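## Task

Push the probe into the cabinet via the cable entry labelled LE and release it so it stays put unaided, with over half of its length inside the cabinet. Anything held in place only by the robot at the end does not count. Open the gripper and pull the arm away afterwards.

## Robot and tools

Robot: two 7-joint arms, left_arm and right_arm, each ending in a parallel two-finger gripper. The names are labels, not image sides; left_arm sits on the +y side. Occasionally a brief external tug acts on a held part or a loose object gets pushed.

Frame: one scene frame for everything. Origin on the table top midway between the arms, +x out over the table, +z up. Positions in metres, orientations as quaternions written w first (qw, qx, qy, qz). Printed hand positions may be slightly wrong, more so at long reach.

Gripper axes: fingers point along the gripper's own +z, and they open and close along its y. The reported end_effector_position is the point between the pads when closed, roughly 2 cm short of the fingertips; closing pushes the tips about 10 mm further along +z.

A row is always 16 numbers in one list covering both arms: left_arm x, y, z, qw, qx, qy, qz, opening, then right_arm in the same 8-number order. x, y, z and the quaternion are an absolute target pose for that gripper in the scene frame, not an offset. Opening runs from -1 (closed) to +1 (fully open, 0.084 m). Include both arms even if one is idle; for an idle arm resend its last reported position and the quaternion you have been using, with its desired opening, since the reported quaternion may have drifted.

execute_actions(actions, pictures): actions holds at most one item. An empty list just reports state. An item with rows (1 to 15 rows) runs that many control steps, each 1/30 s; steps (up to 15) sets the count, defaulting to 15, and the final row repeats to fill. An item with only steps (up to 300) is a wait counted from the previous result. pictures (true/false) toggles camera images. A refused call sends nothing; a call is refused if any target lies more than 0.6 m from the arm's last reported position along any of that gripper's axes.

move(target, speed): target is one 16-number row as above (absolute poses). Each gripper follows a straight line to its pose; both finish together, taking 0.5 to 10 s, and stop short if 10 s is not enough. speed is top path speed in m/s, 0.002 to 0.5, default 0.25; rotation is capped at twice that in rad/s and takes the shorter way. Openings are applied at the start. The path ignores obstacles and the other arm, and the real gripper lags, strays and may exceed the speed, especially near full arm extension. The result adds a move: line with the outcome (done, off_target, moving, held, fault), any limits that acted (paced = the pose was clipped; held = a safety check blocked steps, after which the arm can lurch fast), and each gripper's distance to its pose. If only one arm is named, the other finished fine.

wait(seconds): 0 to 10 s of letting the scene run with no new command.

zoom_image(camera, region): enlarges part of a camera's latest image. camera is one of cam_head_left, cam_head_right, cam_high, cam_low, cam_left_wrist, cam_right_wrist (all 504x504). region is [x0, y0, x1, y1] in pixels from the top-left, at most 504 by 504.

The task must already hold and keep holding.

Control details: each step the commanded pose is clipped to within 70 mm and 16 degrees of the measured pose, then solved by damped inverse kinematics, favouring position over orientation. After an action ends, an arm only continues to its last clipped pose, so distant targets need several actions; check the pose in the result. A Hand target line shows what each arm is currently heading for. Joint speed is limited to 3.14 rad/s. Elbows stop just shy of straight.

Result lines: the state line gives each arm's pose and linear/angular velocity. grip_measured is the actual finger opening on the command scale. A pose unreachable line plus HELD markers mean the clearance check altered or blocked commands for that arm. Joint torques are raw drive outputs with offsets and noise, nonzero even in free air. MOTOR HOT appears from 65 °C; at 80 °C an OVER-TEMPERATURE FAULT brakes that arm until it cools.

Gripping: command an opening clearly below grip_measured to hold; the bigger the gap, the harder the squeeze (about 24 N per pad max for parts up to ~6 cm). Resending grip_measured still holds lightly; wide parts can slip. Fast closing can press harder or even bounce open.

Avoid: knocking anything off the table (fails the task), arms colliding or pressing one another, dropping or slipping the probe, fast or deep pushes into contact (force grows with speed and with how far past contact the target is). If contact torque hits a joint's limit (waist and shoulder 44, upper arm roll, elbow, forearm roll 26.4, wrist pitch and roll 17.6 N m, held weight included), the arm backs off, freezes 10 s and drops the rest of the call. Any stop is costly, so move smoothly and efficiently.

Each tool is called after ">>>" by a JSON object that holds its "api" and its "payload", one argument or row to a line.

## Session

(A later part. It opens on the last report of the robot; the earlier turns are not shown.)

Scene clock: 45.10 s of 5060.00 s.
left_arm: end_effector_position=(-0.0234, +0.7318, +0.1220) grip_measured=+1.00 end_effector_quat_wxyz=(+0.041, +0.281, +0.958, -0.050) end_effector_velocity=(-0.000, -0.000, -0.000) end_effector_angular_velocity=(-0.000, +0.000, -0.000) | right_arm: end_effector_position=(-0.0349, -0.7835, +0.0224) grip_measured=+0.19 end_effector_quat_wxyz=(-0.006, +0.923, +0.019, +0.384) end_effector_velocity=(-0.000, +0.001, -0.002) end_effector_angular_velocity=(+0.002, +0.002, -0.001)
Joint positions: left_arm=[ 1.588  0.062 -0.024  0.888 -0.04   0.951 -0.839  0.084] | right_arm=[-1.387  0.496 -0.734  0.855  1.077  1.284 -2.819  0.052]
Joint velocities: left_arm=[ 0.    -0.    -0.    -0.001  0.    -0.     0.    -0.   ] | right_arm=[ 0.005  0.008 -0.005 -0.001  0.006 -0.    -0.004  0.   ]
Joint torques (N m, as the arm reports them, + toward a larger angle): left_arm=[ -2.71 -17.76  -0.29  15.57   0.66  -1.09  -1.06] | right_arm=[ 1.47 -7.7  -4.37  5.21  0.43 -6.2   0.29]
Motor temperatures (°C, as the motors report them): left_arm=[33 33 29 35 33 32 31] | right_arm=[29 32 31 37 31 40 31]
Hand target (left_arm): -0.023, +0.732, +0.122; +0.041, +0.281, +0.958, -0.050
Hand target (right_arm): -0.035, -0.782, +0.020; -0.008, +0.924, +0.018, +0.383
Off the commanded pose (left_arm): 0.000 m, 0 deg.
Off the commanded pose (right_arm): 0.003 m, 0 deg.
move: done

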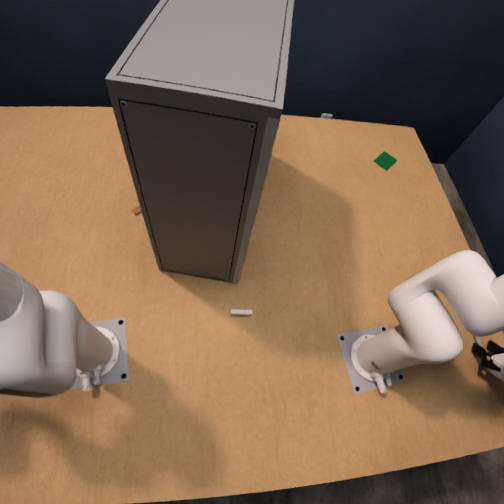

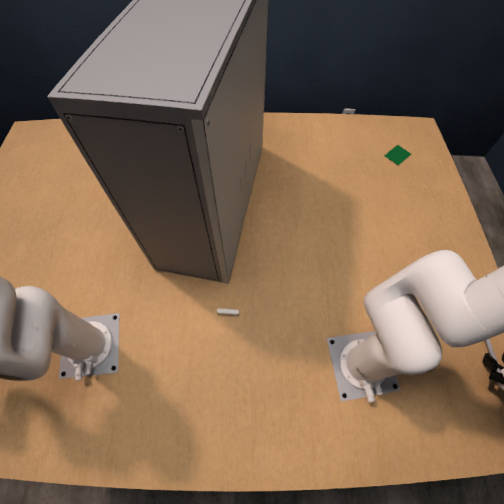

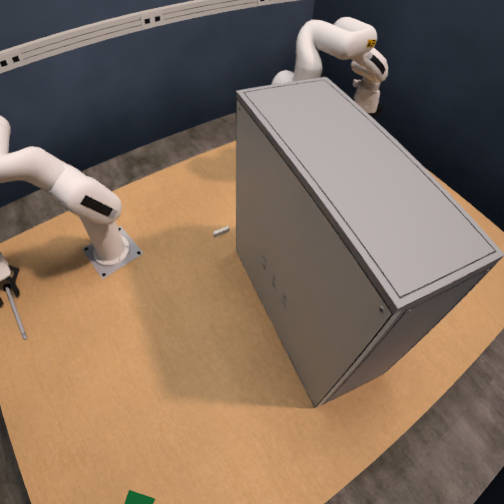

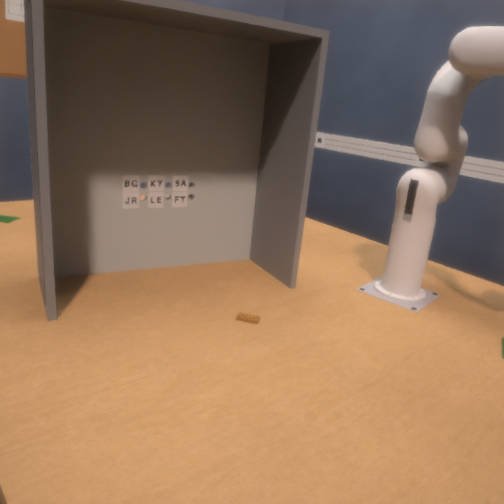

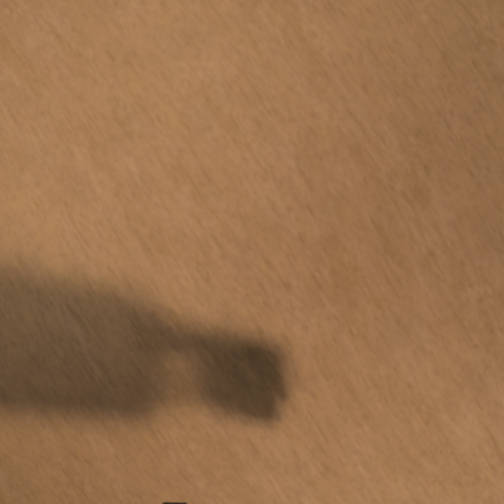

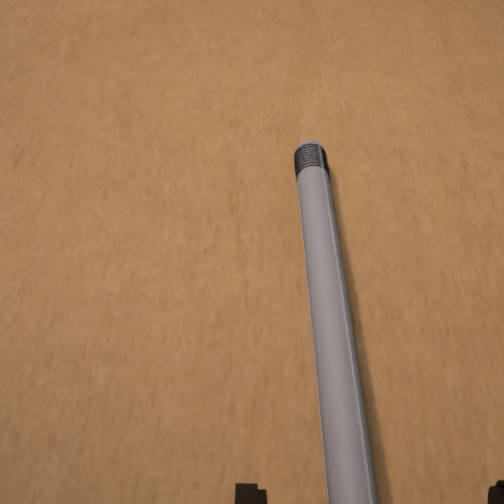

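>>> {"api": "move", "payload": {
  "target": [-0.0234,0.7318,0.122,0.041,0.281,0.958,-0.05,1,-0.015,-0.778,0.026,-0.008,0.924,0.018,0.383,0.2],
  "speed": 0.04
}}

>>> {"api": "move", "payload": {
  "target": [-0.0234,0.7318,0.122,0.041,0.281,0.958,-0.05,1,-0.015,-0.778,0.026,-0.008,0.924,0.018,0.383,-1]
}}

>>> {"api": "move", "payload": {
  "target": [-0.0234,0.7318,0.122,0.041,0.281,0.958,-0.05,1,0.1,-0.778,0.2,-0.008,0.924,0.018,0.383,-1],
  "speed": 0.15
}}

Scene clock: 51.83 s of 5060.00 s.
left_arm: end_effector_position=(-0.0234, +0.7318, +0.1220) grip_measured=+1.00 end_effector_quat_wxyz=(+0.041, +0.281, +0.958, -0.050) end_effector_velocity=(-0.001, +0.001, +0.001) end_effector_angular_velocity=(+0.003, -0.000, +0.003) | right_arm: end_effector_position=(-0.0140, -0.7755, +0.0240) grip_measured=+0.19 end_effector_quat_wxyz=(-0.012, +0.924, +0.018, +0.383) end_effector_velocity=(-0.001, -0.002, +0.002) end_effector_angular_velocity=(-0.005, -0.002, -0.008)
Joint positions: left_arm=[ 1.588  0.062 -0.024  0.888 -0.04   0.951 -0.839  0.084] | right_arm=[-1.339  0.447 -0.726  0.8    1.082  1.24  -2.788  0.052]
Joint velocities: left_arm=[ 0.    -0.002  0.002  0.001 -0.001  0.    -0.     0.   ] | right_arm=[-0.005 -0.007 -0.     0.     0.    -0.001  0.003 -0.   ]
Joint torques (N m, as the arm reports them, + toward a larger angle): left_arm=[ -2.65 -17.73  -0.35  15.53   0.69  -0.99  -1.09] | right_arm=[  0.36 -17.47  -7.05   7.89   0.36  -0.35   0.32]
Motor temperatures (°C, as the motors report them): left_arm=[33 33 29 35 33 32 31] | right_arm=[29 32 31 36 31 40 31]
Hand target (left_arm): -0.023, +0.732, +0.122; +0.041, +0.281, +0.958, -0.050
Hand target (right_arm): -0.015, -0.778, +0.026; -0.008, +0.924, +0.018, +0.383
Off the commanded pose (left_arm): 0.000 m, 0 deg.
Off the commanded pose (right_arm): 0.003 m, 0 deg.
After step 90, 2.93 s passed at rest.
move: done

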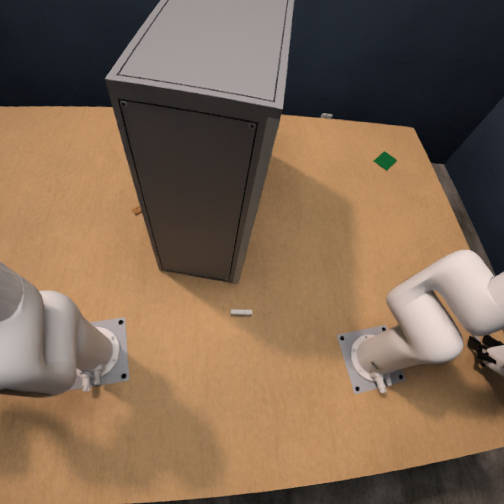

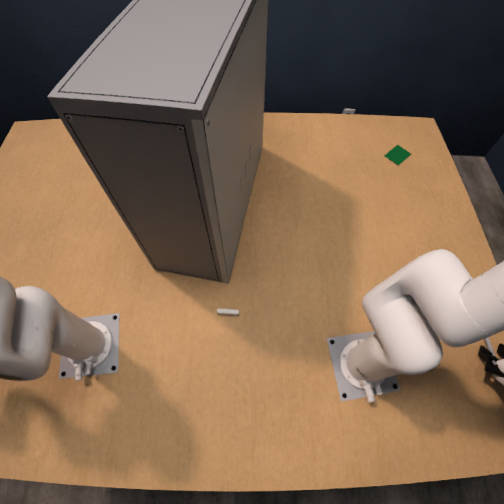

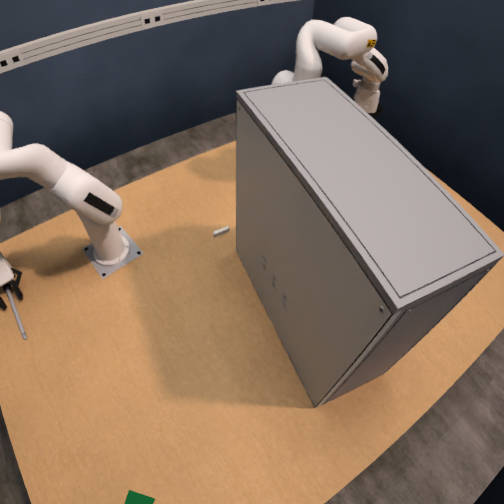

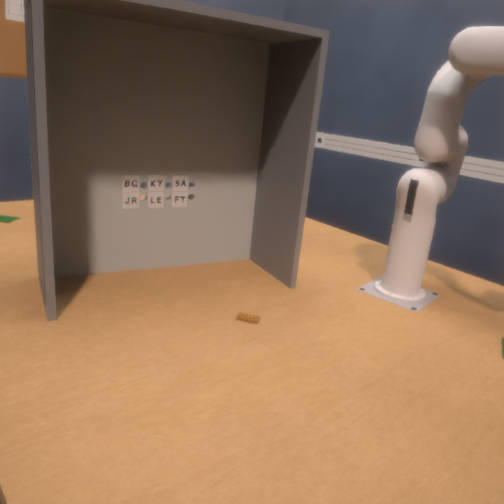

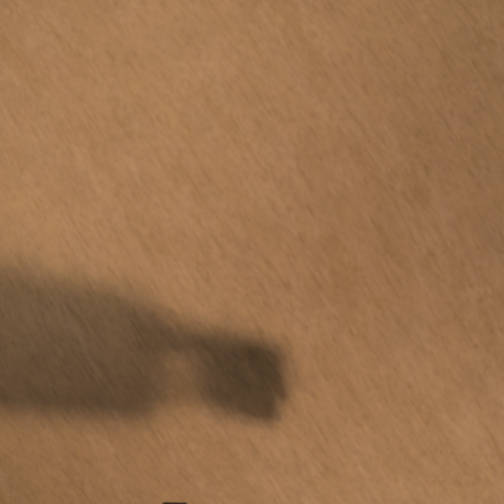

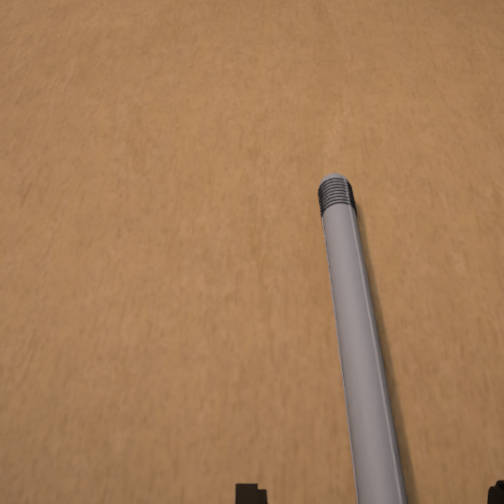

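Scene clock: 52.53 s of 5060.00 s.
left_arm: end_effector_position=(-0.0234, +0.7318, +0.1220) grip_measured=+1.00 end_effector_quat_wxyz=(+0.041, +0.281, +0.958, -0.050) end_effector_velocity=(+0.001, -0.000, -0.000) end_effector_angular_velocity=(-0.001, -0.000, -0.002) | right_arm: end_effector_position=(-0.0151, -0.7772, +0.0254) grip_measured=-0.74 end_effector_quat_wxyz=(-0.009, +0.924, +0.018, +0.383) end_effector_velocity=(-0.002, -0.003, +0.001) end_effector_angular_velocity=(-0.007, +0.004, -0.004)
Joint positions: left_arm=[ 1.588  0.062 -0.024  0.888 -0.04   0.951 -0.839  0.084] | right_arm=[-1.341  0.445 -0.728  0.803  1.082  1.24  -2.788  0.011]
Joint velocities: left_arm=[-0.     0.    -0.002 -0.     0.     0.     0.    -0.   ] | right_arm=[-0.002 -0.001 -0.002  0.005  0.001 -0.002 -0.     0.   ]
Joint torques (N m, as the arm reports them, + toward a larger angle): left_arm=[ -2.83 -17.63  -0.37  15.61   0.44  -1.12  -0.95] | right_arm=[  0.22 -17.06  -7.39   7.96   0.48  -0.93   0.25]
Motor temperatures (°C, as the motors report them): left_arm=[33 33 29 35 33 32 31] | right_arm=[29 32 31 36 31 40 31]
Hand target (left_arm): -0.023, +0.732, +0.122; +0.041, +0.281, +0.958, -0.050
Hand target (right_arm): -0.015, -0.778, +0.026; -0.008, +0.924, +0.018, +0.383
Off the commanded pose (left_arm): 0.000 m, 0 deg.
Off the commanded pose (right_arm): 0.001 m, 0 deg.
move: done

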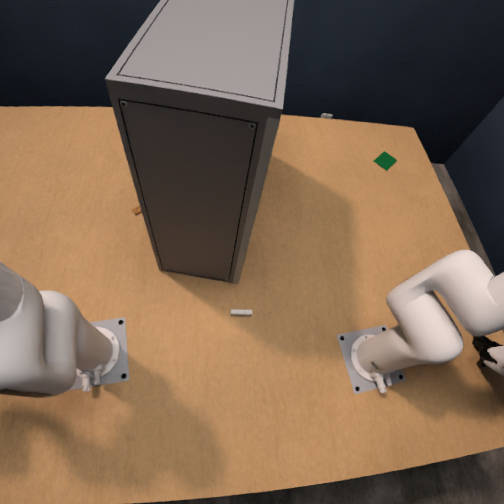

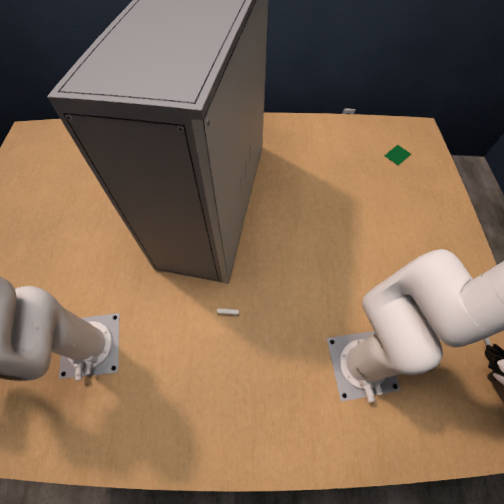

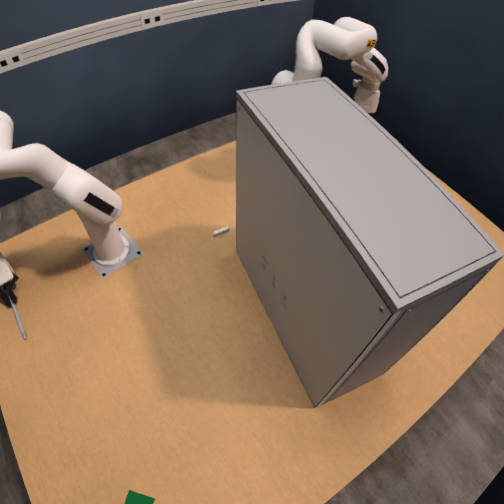

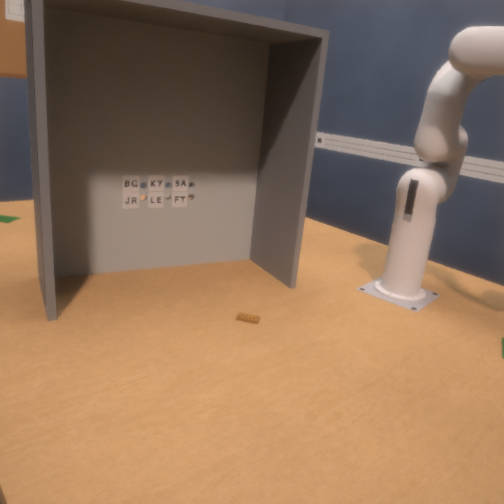

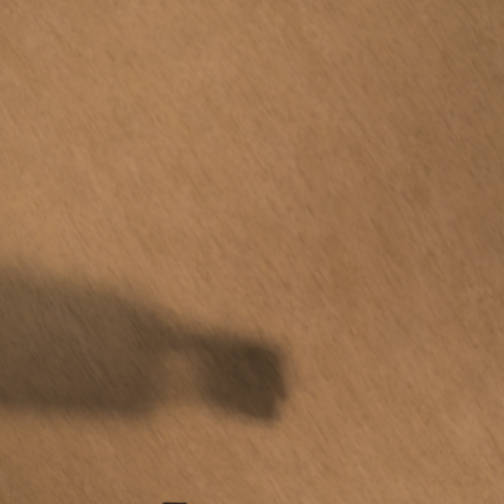

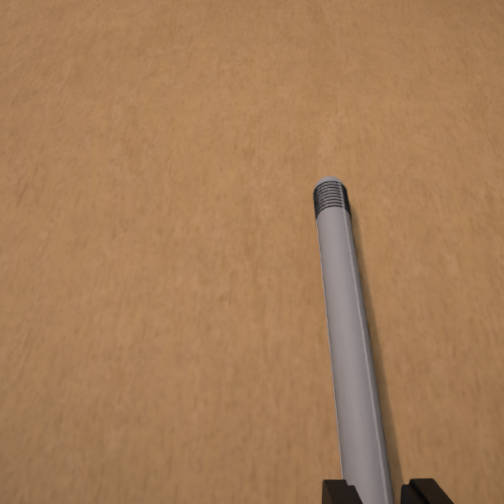

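Scene clock: 54.30 s of 5060.00 s.
left_arm: end_effector_position=(-0.0234, +0.7318, +0.1220) grip_measured=+1.00 end_effector_quat_wxyz=(+0.041, +0.281, +0.958, -0.050) end_effector_velocity=(-0.000, +0.000, +0.001) end_effector_angular_velocity=(+0.002, -0.000, +0.001) | right_arm: end_effector_position=(+0.1001, -0.7774, +0.2000) grip_measured=-0.74 end_effector_quat_wxyz=(-0.009, +0.923, +0.017, +0.384) end_effector_velocity=(-0.000, -0.001, +0.002) end_effector_angular_velocity=(-0.002, +0.003, -0.002)
Joint positions: left_arm=[ 1.588  0.062 -0.024  0.888 -0.04   0.951 -0.839  0.084] | right_arm=[-1.1   -0.229 -0.651  0.692  0.749  1.089 -2.078  0.011]
Joint velocities: left_arm=[-0.    -0.002  0.001 -0.    -0.001 -0.     0.     0.   ] | right_arm=[ 0.    -0.003  0.001  0.003 -0.004 -0.001  0.006 -0.   ]
Joint torques (N m, as the arm reports them, + toward a larger angle): left_arm=[ -2.7  -17.41  -0.3   15.65   0.68  -1.09  -0.99] | right_arm=[  0.6  -10.61   3.29  12.59   0.89  -0.81   0.33]
Motor temperatures (°C, as the motors report them): left_arm=[33 33 29 35 33 32 31] | right_arm=[29 32 31 36 31 40 31]
Hand target (left_arm): -0.023, +0.732, +0.122; +0.041, +0.281, +0.958, -0.050
Hand target (right_arm): +0.100, -0.778, +0.200; -0.008, +0.923, +0.018, +0.384
Off the commanded pose (left_arm): 0.000 m, 0 deg.
Off the commanded pose (right_arm): 0.001 m, 0 deg.
move: done

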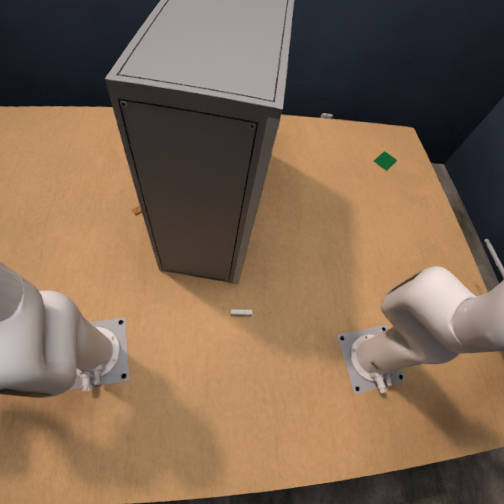

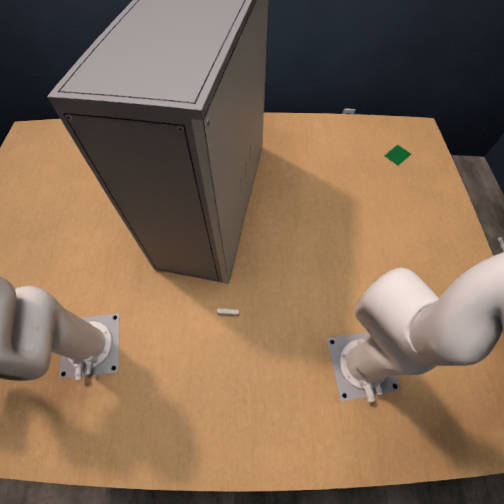

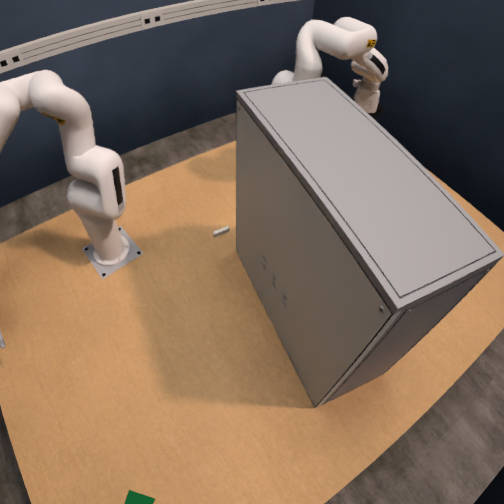

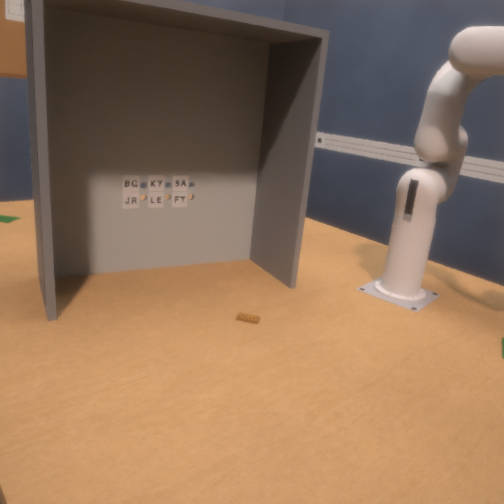

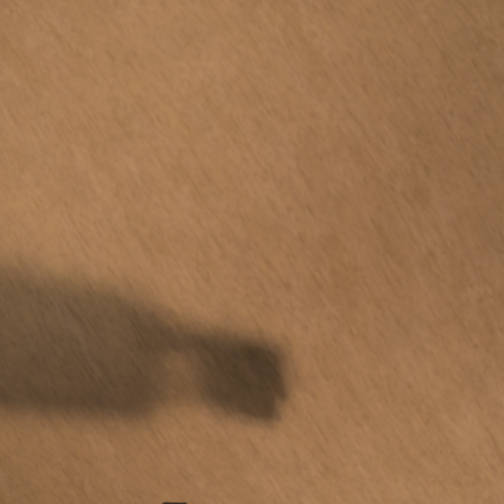

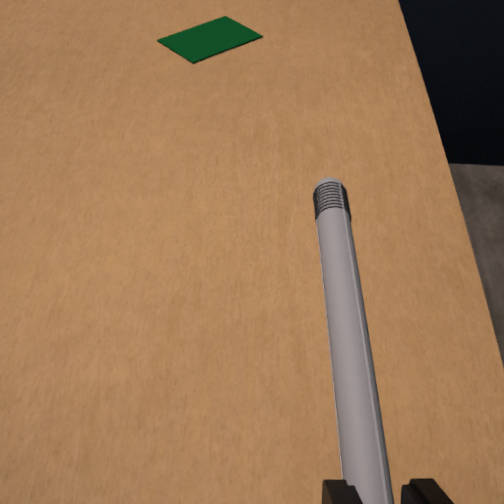

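>>> {"api": "move", "payload": {
  "target": [-0.0234,0.7318,0.122,0.041,0.281,0.958,-0.05,1,0.45,-0.42,0.22,-0.246,0.708,0.594,0.293,-1]
}}

Scene clock: 62.43 s of 5060.00 s.
left_arm: end_effector_position=(-0.0234, +0.7318, +0.1220) grip_measured=+1.00 end_effector_quat_wxyz=(+0.041, +0.281, +0.958, -0.050) end_effector_velocity=(-0.000, -0.001, -0.001) end_effector_angular_velocity=(-0.003, -0.000, +0.001) | right_arm: end_effector_position=(+0.4505, -0.4195, +0.2202) grip_measured=-0.74 end_effector_quat_wxyz=(-0.246, +0.707, +0.593, +0.296) end_effector_velocity=(+0.000, +0.007, -0.000) end_effector_angular_velocity=(+0.001, +0.002, +0.016)
Joint positions: left_arm=[ 1.588  0.062 -0.024  0.888 -0.04   0.951 -0.839  0.084] | right_arm=[-0.464  0.105 -0.03   1.083  0.816  1.288 -2.134  0.011]
Joint velocities: left_arm=[ 0.     0.001  0.001 -0.001 -0.     0.001 -0.    -0.   ] | right_arm=[ 0.007  0.003  0.008  0.003 -0.001  0.002  0.001  0.   ]
Joint torques (N m, as the arm reports them, + toward a larger angle): left_arm=[ -2.76 -17.46  -0.37  15.59   0.78  -1.09  -1.1 ] | right_arm=[  0.66 -21.91  -0.12  12.95   0.91  -0.68   0.22]
Motor temperatures (°C, as the motors report them): left_arm=[33 33 29 35 33 32 31] | right_arm=[29 32 31 37 31 40 31]
Hand target (left_arm): -0.023, +0.732, +0.122; +0.041, +0.281, +0.958, -0.050
Hand target (right_arm): +0.451, -0.419, +0.220; -0.247, +0.707, +0.594, +0.295
Off the commanded pose (left_arm): 0.000 m, 0 deg.
Off the commanded pose (right_arm): 0.001 m, 0 deg.
After step 90, 1.93 s passed at rest.
move: done

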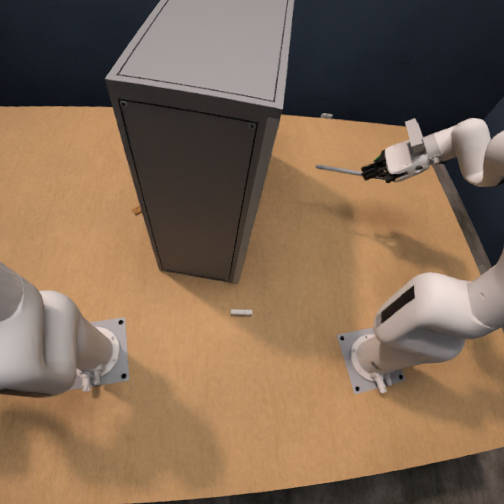

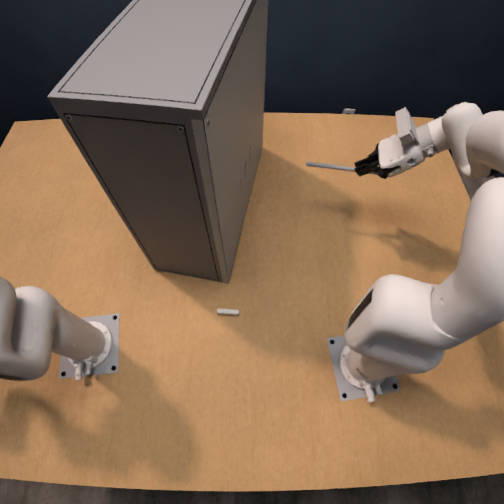

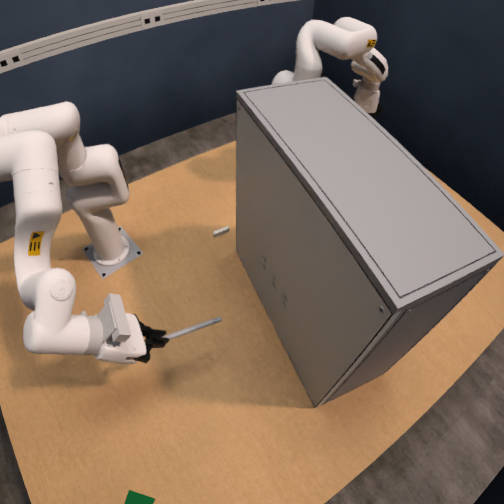

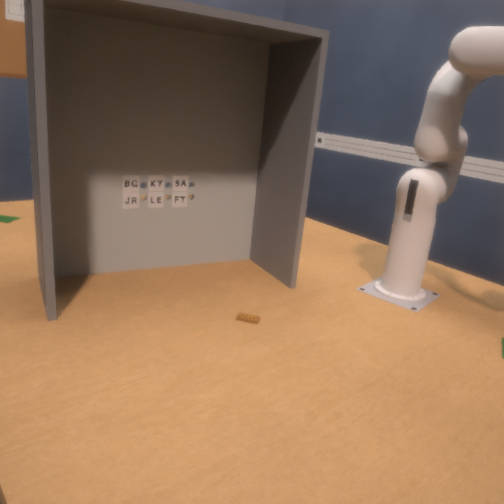

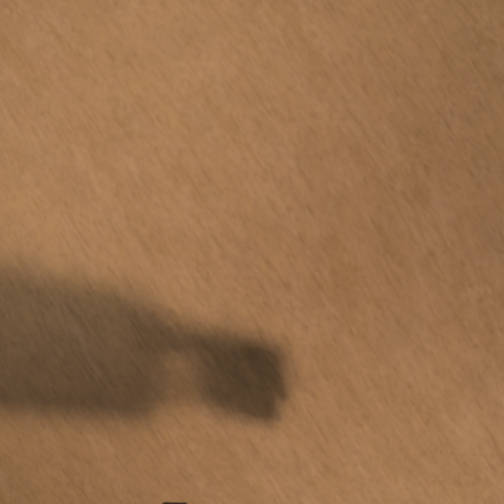

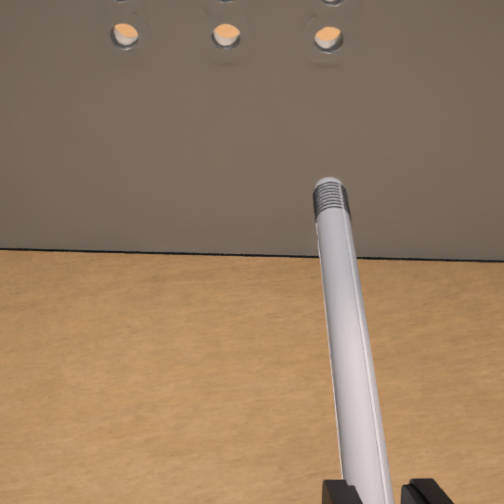

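>>> {"api": "move", "payload": {
  "target": [-0.0234,0.7318,0.122,0.041,0.281,0.958,-0.05,1,0.419,-0.293,0.212,-0.246,0.708,0.594,0.293,-1],
  "speed": 0.1
}}

>>> {"api": "zoom_image", "payload": {
  "camera": "cam_high",
  "region": [180,230,320,350]
}}

Scene clock: 74.30 s of 5060.00 s.
left_arm: end_effector_position=(-0.0234, +0.7318, +0.1220) grip_measured=+1.00 end_effector_quat_wxyz=(+0.041, +0.281, +0.958, -0.050) end_effector_velocity=(+0.000, +0.001, +0.001) end_effector_angular_velocity=(+0.002, -0.001, +0.001) | right_arm: end_effector_position=(+0.4191, -0.2935, +0.2121) grip_measured=-0.74 end_effector_quat_wxyz=(-0.246, +0.708, +0.593, +0.293) end_effector_velocity=(+0.001, -0.002, -0.000) end_effector_angular_velocity=(-0.002, +0.000, -0.008)
Joint positions: left_arm=[ 1.588  0.062 -0.024  0.888 -0.04   0.951 -0.839  0.084] | right_arm=[-0.316 -0.075  0.115  0.833  0.948  1.064 -2.025  0.011]
Joint velocities: left_arm=[ 0.     0.     0.     0.002 -0.001  0.    -0.    -0.   ] | right_arm=[-0.001 -0.001 -0.004 -0.002  0.    -0.004  0.002 -0.   ]
Joint torques (N m, as the arm reports them, + toward a larger angle): left_arm=[ -2.75 -17.74  -0.27  15.62   0.65  -1.02  -1.  ] | right_arm=[  0.83 -17.45  -0.06  12.99   0.79  -0.88   0.22]
Motor temperatures (°C, as the motors report them): left_arm=[33 34 29 35 33 32 31] | right_arm=[29 32 31 38 31 40 31]
Hand target (left_arm): -0.023, +0.732, +0.122; +0.041, +0.281, +0.958, -0.050
Hand target (right_arm): +0.419, -0.293, +0.212; -0.246, +0.708, +0.594, +0.293
Off the commanded pose (left_arm): 0.000 m, 0 deg.
Off the commanded pose (right_arm): 0.000 m, 0 deg.
After step 90, 7.23 s passed at rest.
move: done

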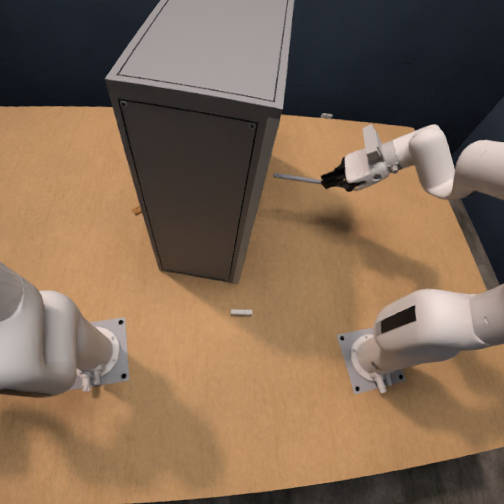

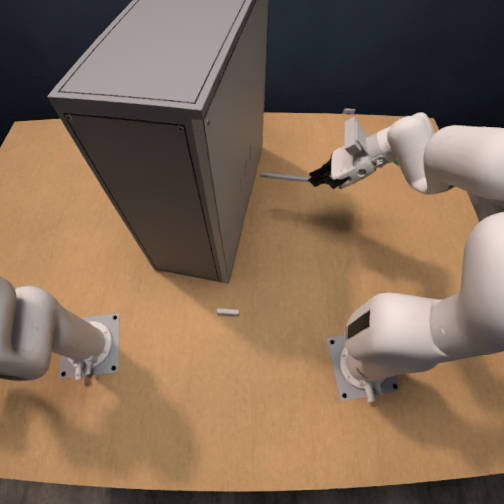

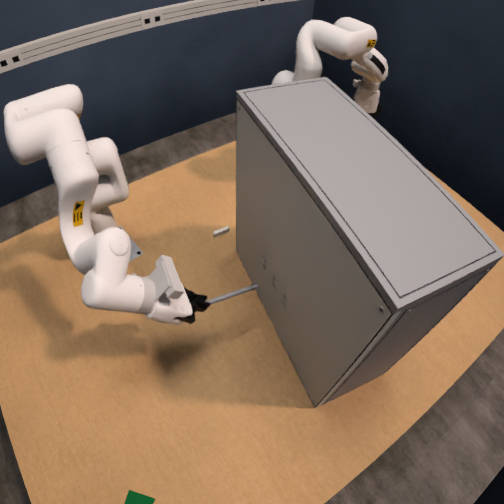

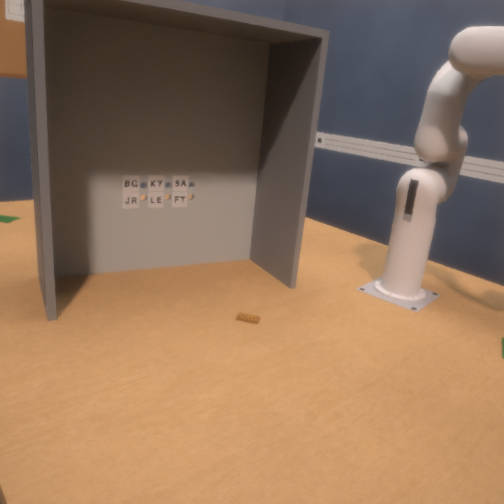

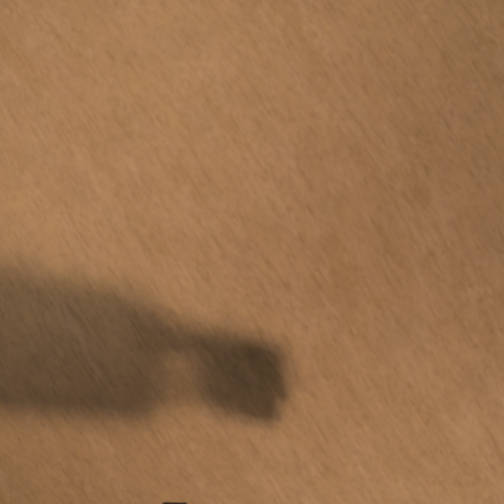

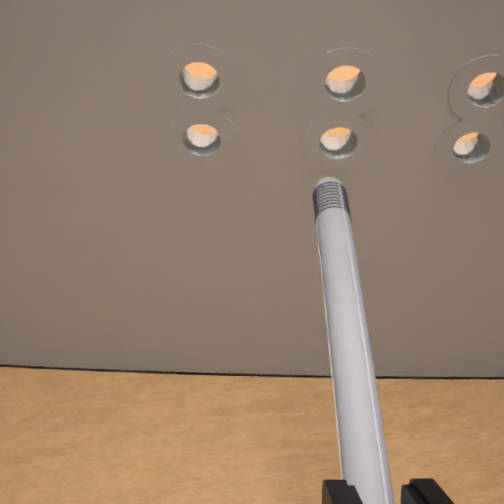

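Region (180, 230, 320, 350) of cam_high's 504x504 image, scaled by 3.600, with more detail than that image has; it fills the top 432 rows of this view, and the rest is white.

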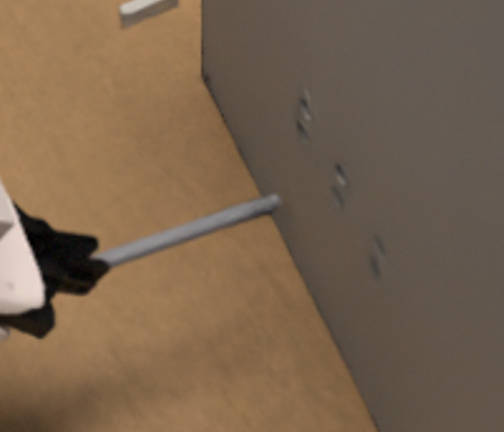

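>>> {"api": "move", "payload": {
  "target": [-0.0234,0.7318,0.122,0.041,0.281,0.958,-0.05,1,0.430,-0.2695,0.208,-0.246,0.708,0.594,0.293,-1],
  "speed": 0.03
}}

>>> {"api": "zoom_image", "payload": {
  "camera": "cam_high",
  "region": [230,250,300,310]
}}

>>> {"api": "zoom_image", "payload": {
  "camera": "cam_low",
  "region": [130,170,200,215]
}}

Scene clock: 90.20 s of 5060.00 s.
left_arm: end_effector_position=(-0.0234, +0.7318, +0.1220) grip_measured=+1.00 end_effector_quat_wxyz=(+0.041, +0.281, +0.958, -0.050) end_effector_velocity=(-0.000, -0.000, +0.000) end_effector_angular_velocity=(-0.000, -0.000, +0.001) | right_arm: end_effector_position=(+0.4300, -0.2696, +0.2080) grip_measured=-0.74 end_effector_quat_wxyz=(-0.246, +0.708, +0.594, +0.293) end_effector_velocity=(+0.000, +0.000, +0.000) end_effector_angular_velocity=(-0.000, -0.001, -0.001)
Joint positions: left_arm=[ 1.588  0.062 -0.024  0.888 -0.04   0.951 -0.839  0.084] | right_arm=[-0.284 -0.038  0.15   0.858  0.973  1.013 -2.001  0.011]
Joint velocities: left_arm=[ 0.    -0.001  0.    -0.001 -0.     0.    -0.     0.   ] | right_arm=[-0.001  0.     0.001  0.001  0.001 -0.002  0.001 -0.   ]
Joint torques (N m, as the arm reports them, + toward a larger angle): left_arm=[ -2.62 -17.42  -0.46  15.69   0.56  -1.04  -1.03] | right_arm=[  0.64 -18.38  -0.12  12.99   0.74  -0.94   0.28]
Motor temperatures (°C, as the motors report them): left_arm=[33 34 29 35 33 32 31] | right_arm=[29 32 31 38 31 40 31]
Hand target (left_arm): -0.023, +0.732, +0.122; +0.041, +0.281, +0.958, -0.050
Hand target (right_arm): +0.430, -0.269, +0.208; -0.246, +0.708, +0.594, +0.293
Off the commanded pose (left_arm): 0.000 m, 0 deg.
Off the commanded pose (right_arm): 0.000 m, 0 deg.
After step 90, 11.73 s passed at rest.
move: done

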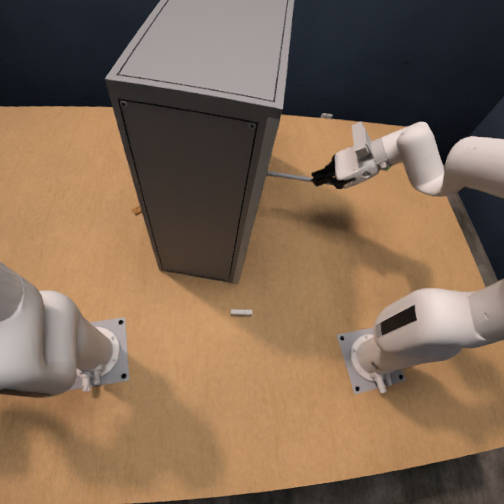

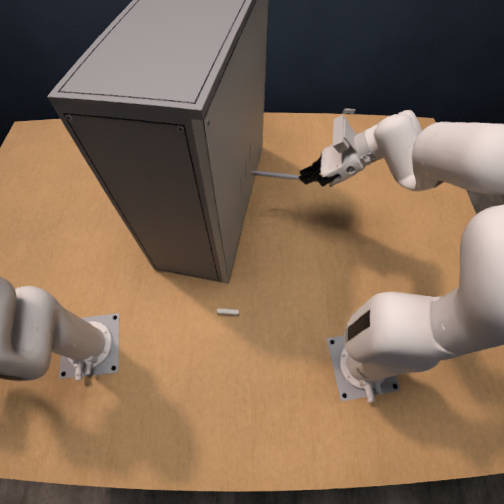

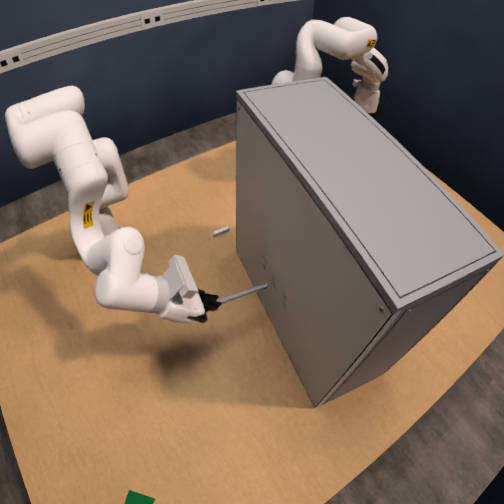

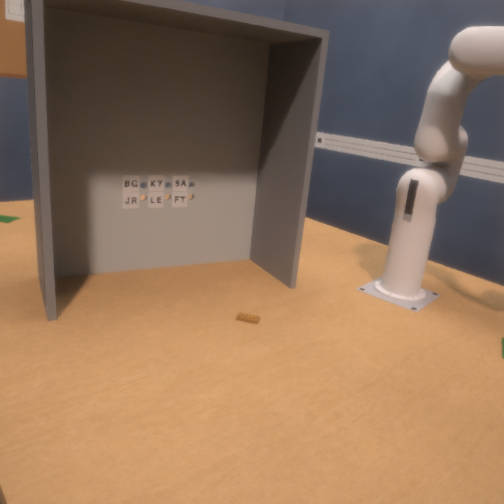

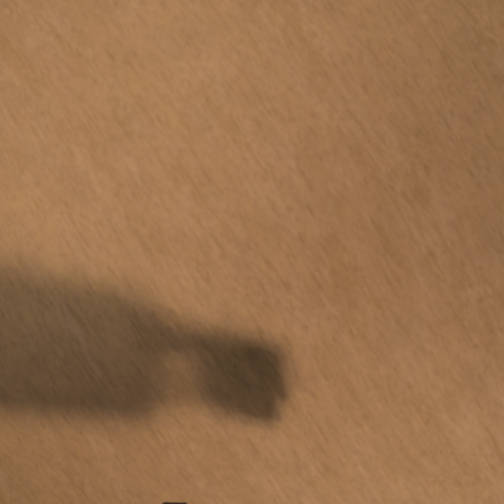

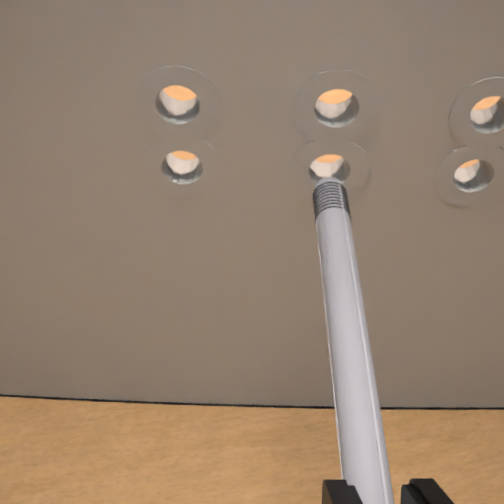

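Region (230, 250, 300, 310) of cam_high's 504x504 image, scaled by 7.200, with more detail than that image has; it fills the top 432 rows of this view, and the rest is white.

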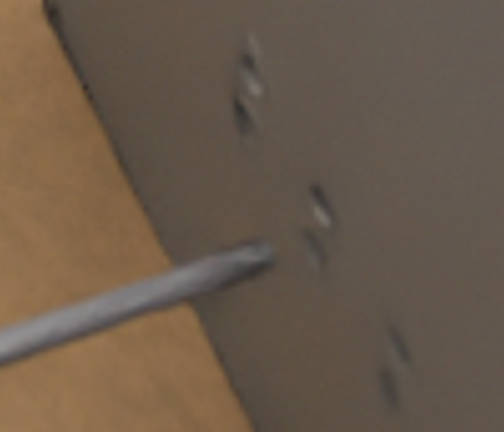

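Region (130, 170, 200, 215) of cam_low's 504x504 image, scaled by 7.200, with more detail than that image has; it fills the top 324 rows of this view, and the rest is white.

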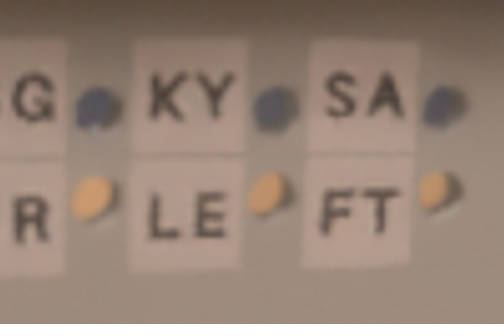

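>>> {"api": "move", "payload": {
  "target": [-0.0234,0.7318,0.122,0.041,0.281,0.958,-0.05,1,0.4365,-0.240,0.207,-0.246,0.708,0.594,0.293,-1],
  "speed": 0.01
}}

>>> {"api": "zoom_image", "payload": {
  "camera": "cam_low",
  "region": [130,170,200,215]
}}

Scene clock: 98.33 s of 5060.00 s.
left_arm: end_effector_position=(-0.0234, +0.7318, +0.1220) grip_measured=+1.00 end_effector_quat_wxyz=(+0.041, +0.281, +0.958, -0.050) end_effector_velocity=(+0.000, +0.001, +0.001) end_effector_angular_velocity=(+0.002, -0.001, -0.000) | right_arm: end_effector_position=(+0.4364, -0.2400, +0.2070) grip_measured=-0.74 end_effector_quat_wxyz=(-0.246, +0.708, +0.594, +0.293) end_effector_velocity=(+0.001, -0.000, +0.001) end_effector_angular_velocity=(+0.000, -0.001, -0.002)
Joint positions: left_arm=[ 1.588  0.062 -0.024  0.888 -0.04   0.951 -0.839  0.084] | right_arm=[-0.245 -0.015  0.189  0.876  1.     0.958 -1.964  0.011]
Joint velocities: left_arm=[ 0.     0.    -0.001  0.002 -0.001 -0.     0.    -0.   ] | right_arm=[ 0.     0.    -0.001  0.002  0.001 -0.001  0.001 -0.   ]
Joint torques (N m, as the arm reports them, + toward a larger angle): left_arm=[ -2.58 -17.46  -0.11  15.61   0.8   -1.03  -1.05] | right_arm=[  1.06 -19.29   0.46  13.54   0.94  -0.63   0.24]
Motor temperatures (°C, as the motors report them): left_arm=[33 34 29 35 33 32 31] | right_arm=[29 32 31 38 31 40 31]
Hand target (left_arm): -0.023, +0.732, +0.122; +0.041, +0.281, +0.958, -0.050
Hand target (right_arm): +0.436, -0.240, +0.207; -0.246, +0.708, +0.594, +0.293
Off the commanded pose (left_arm): 0.000 m, 0 deg.
Off the commanded pose (right_arm): 0.000 m, 0 deg.
After step 90, 1.90 s passed at rest.
move: done

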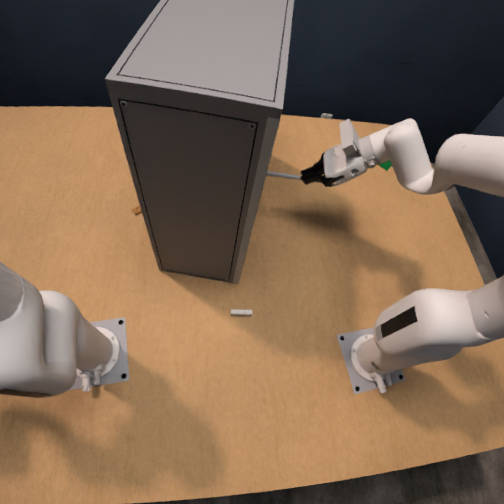

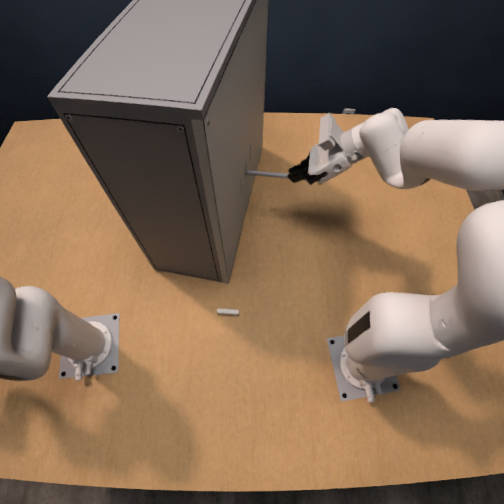

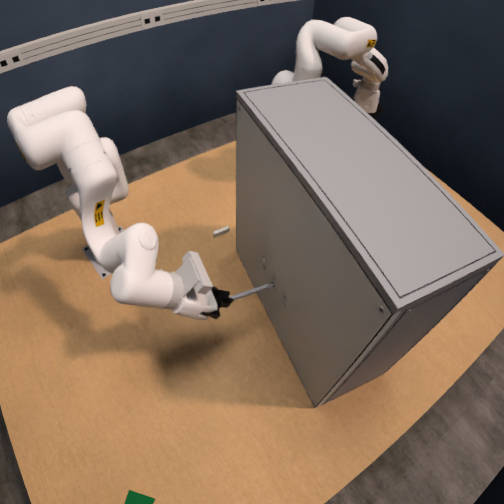

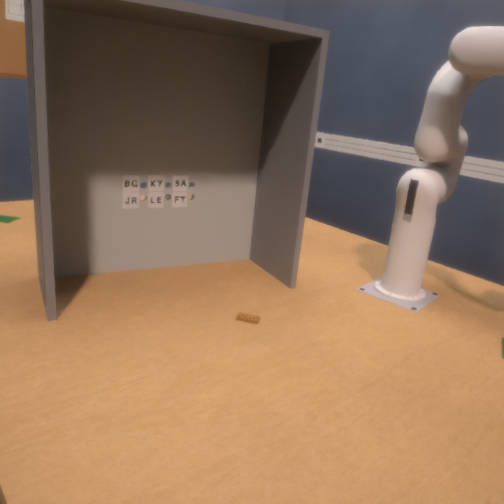

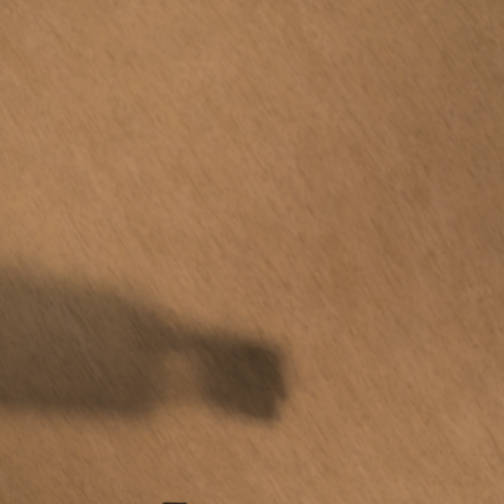

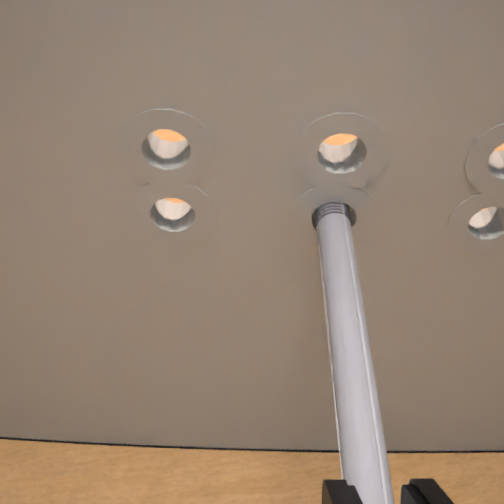

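Region (130, 170, 200, 215) of cam_low's 504x504 image, scaled by 7.200, with more detail than that image has; it fills the top 324 rows of this view, and the rest is white.

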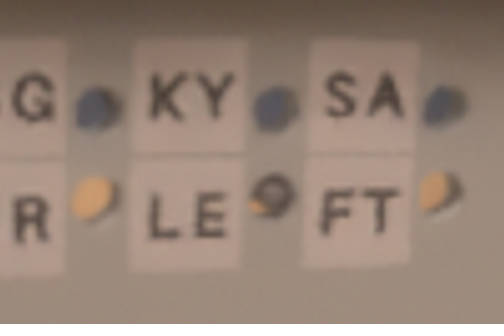

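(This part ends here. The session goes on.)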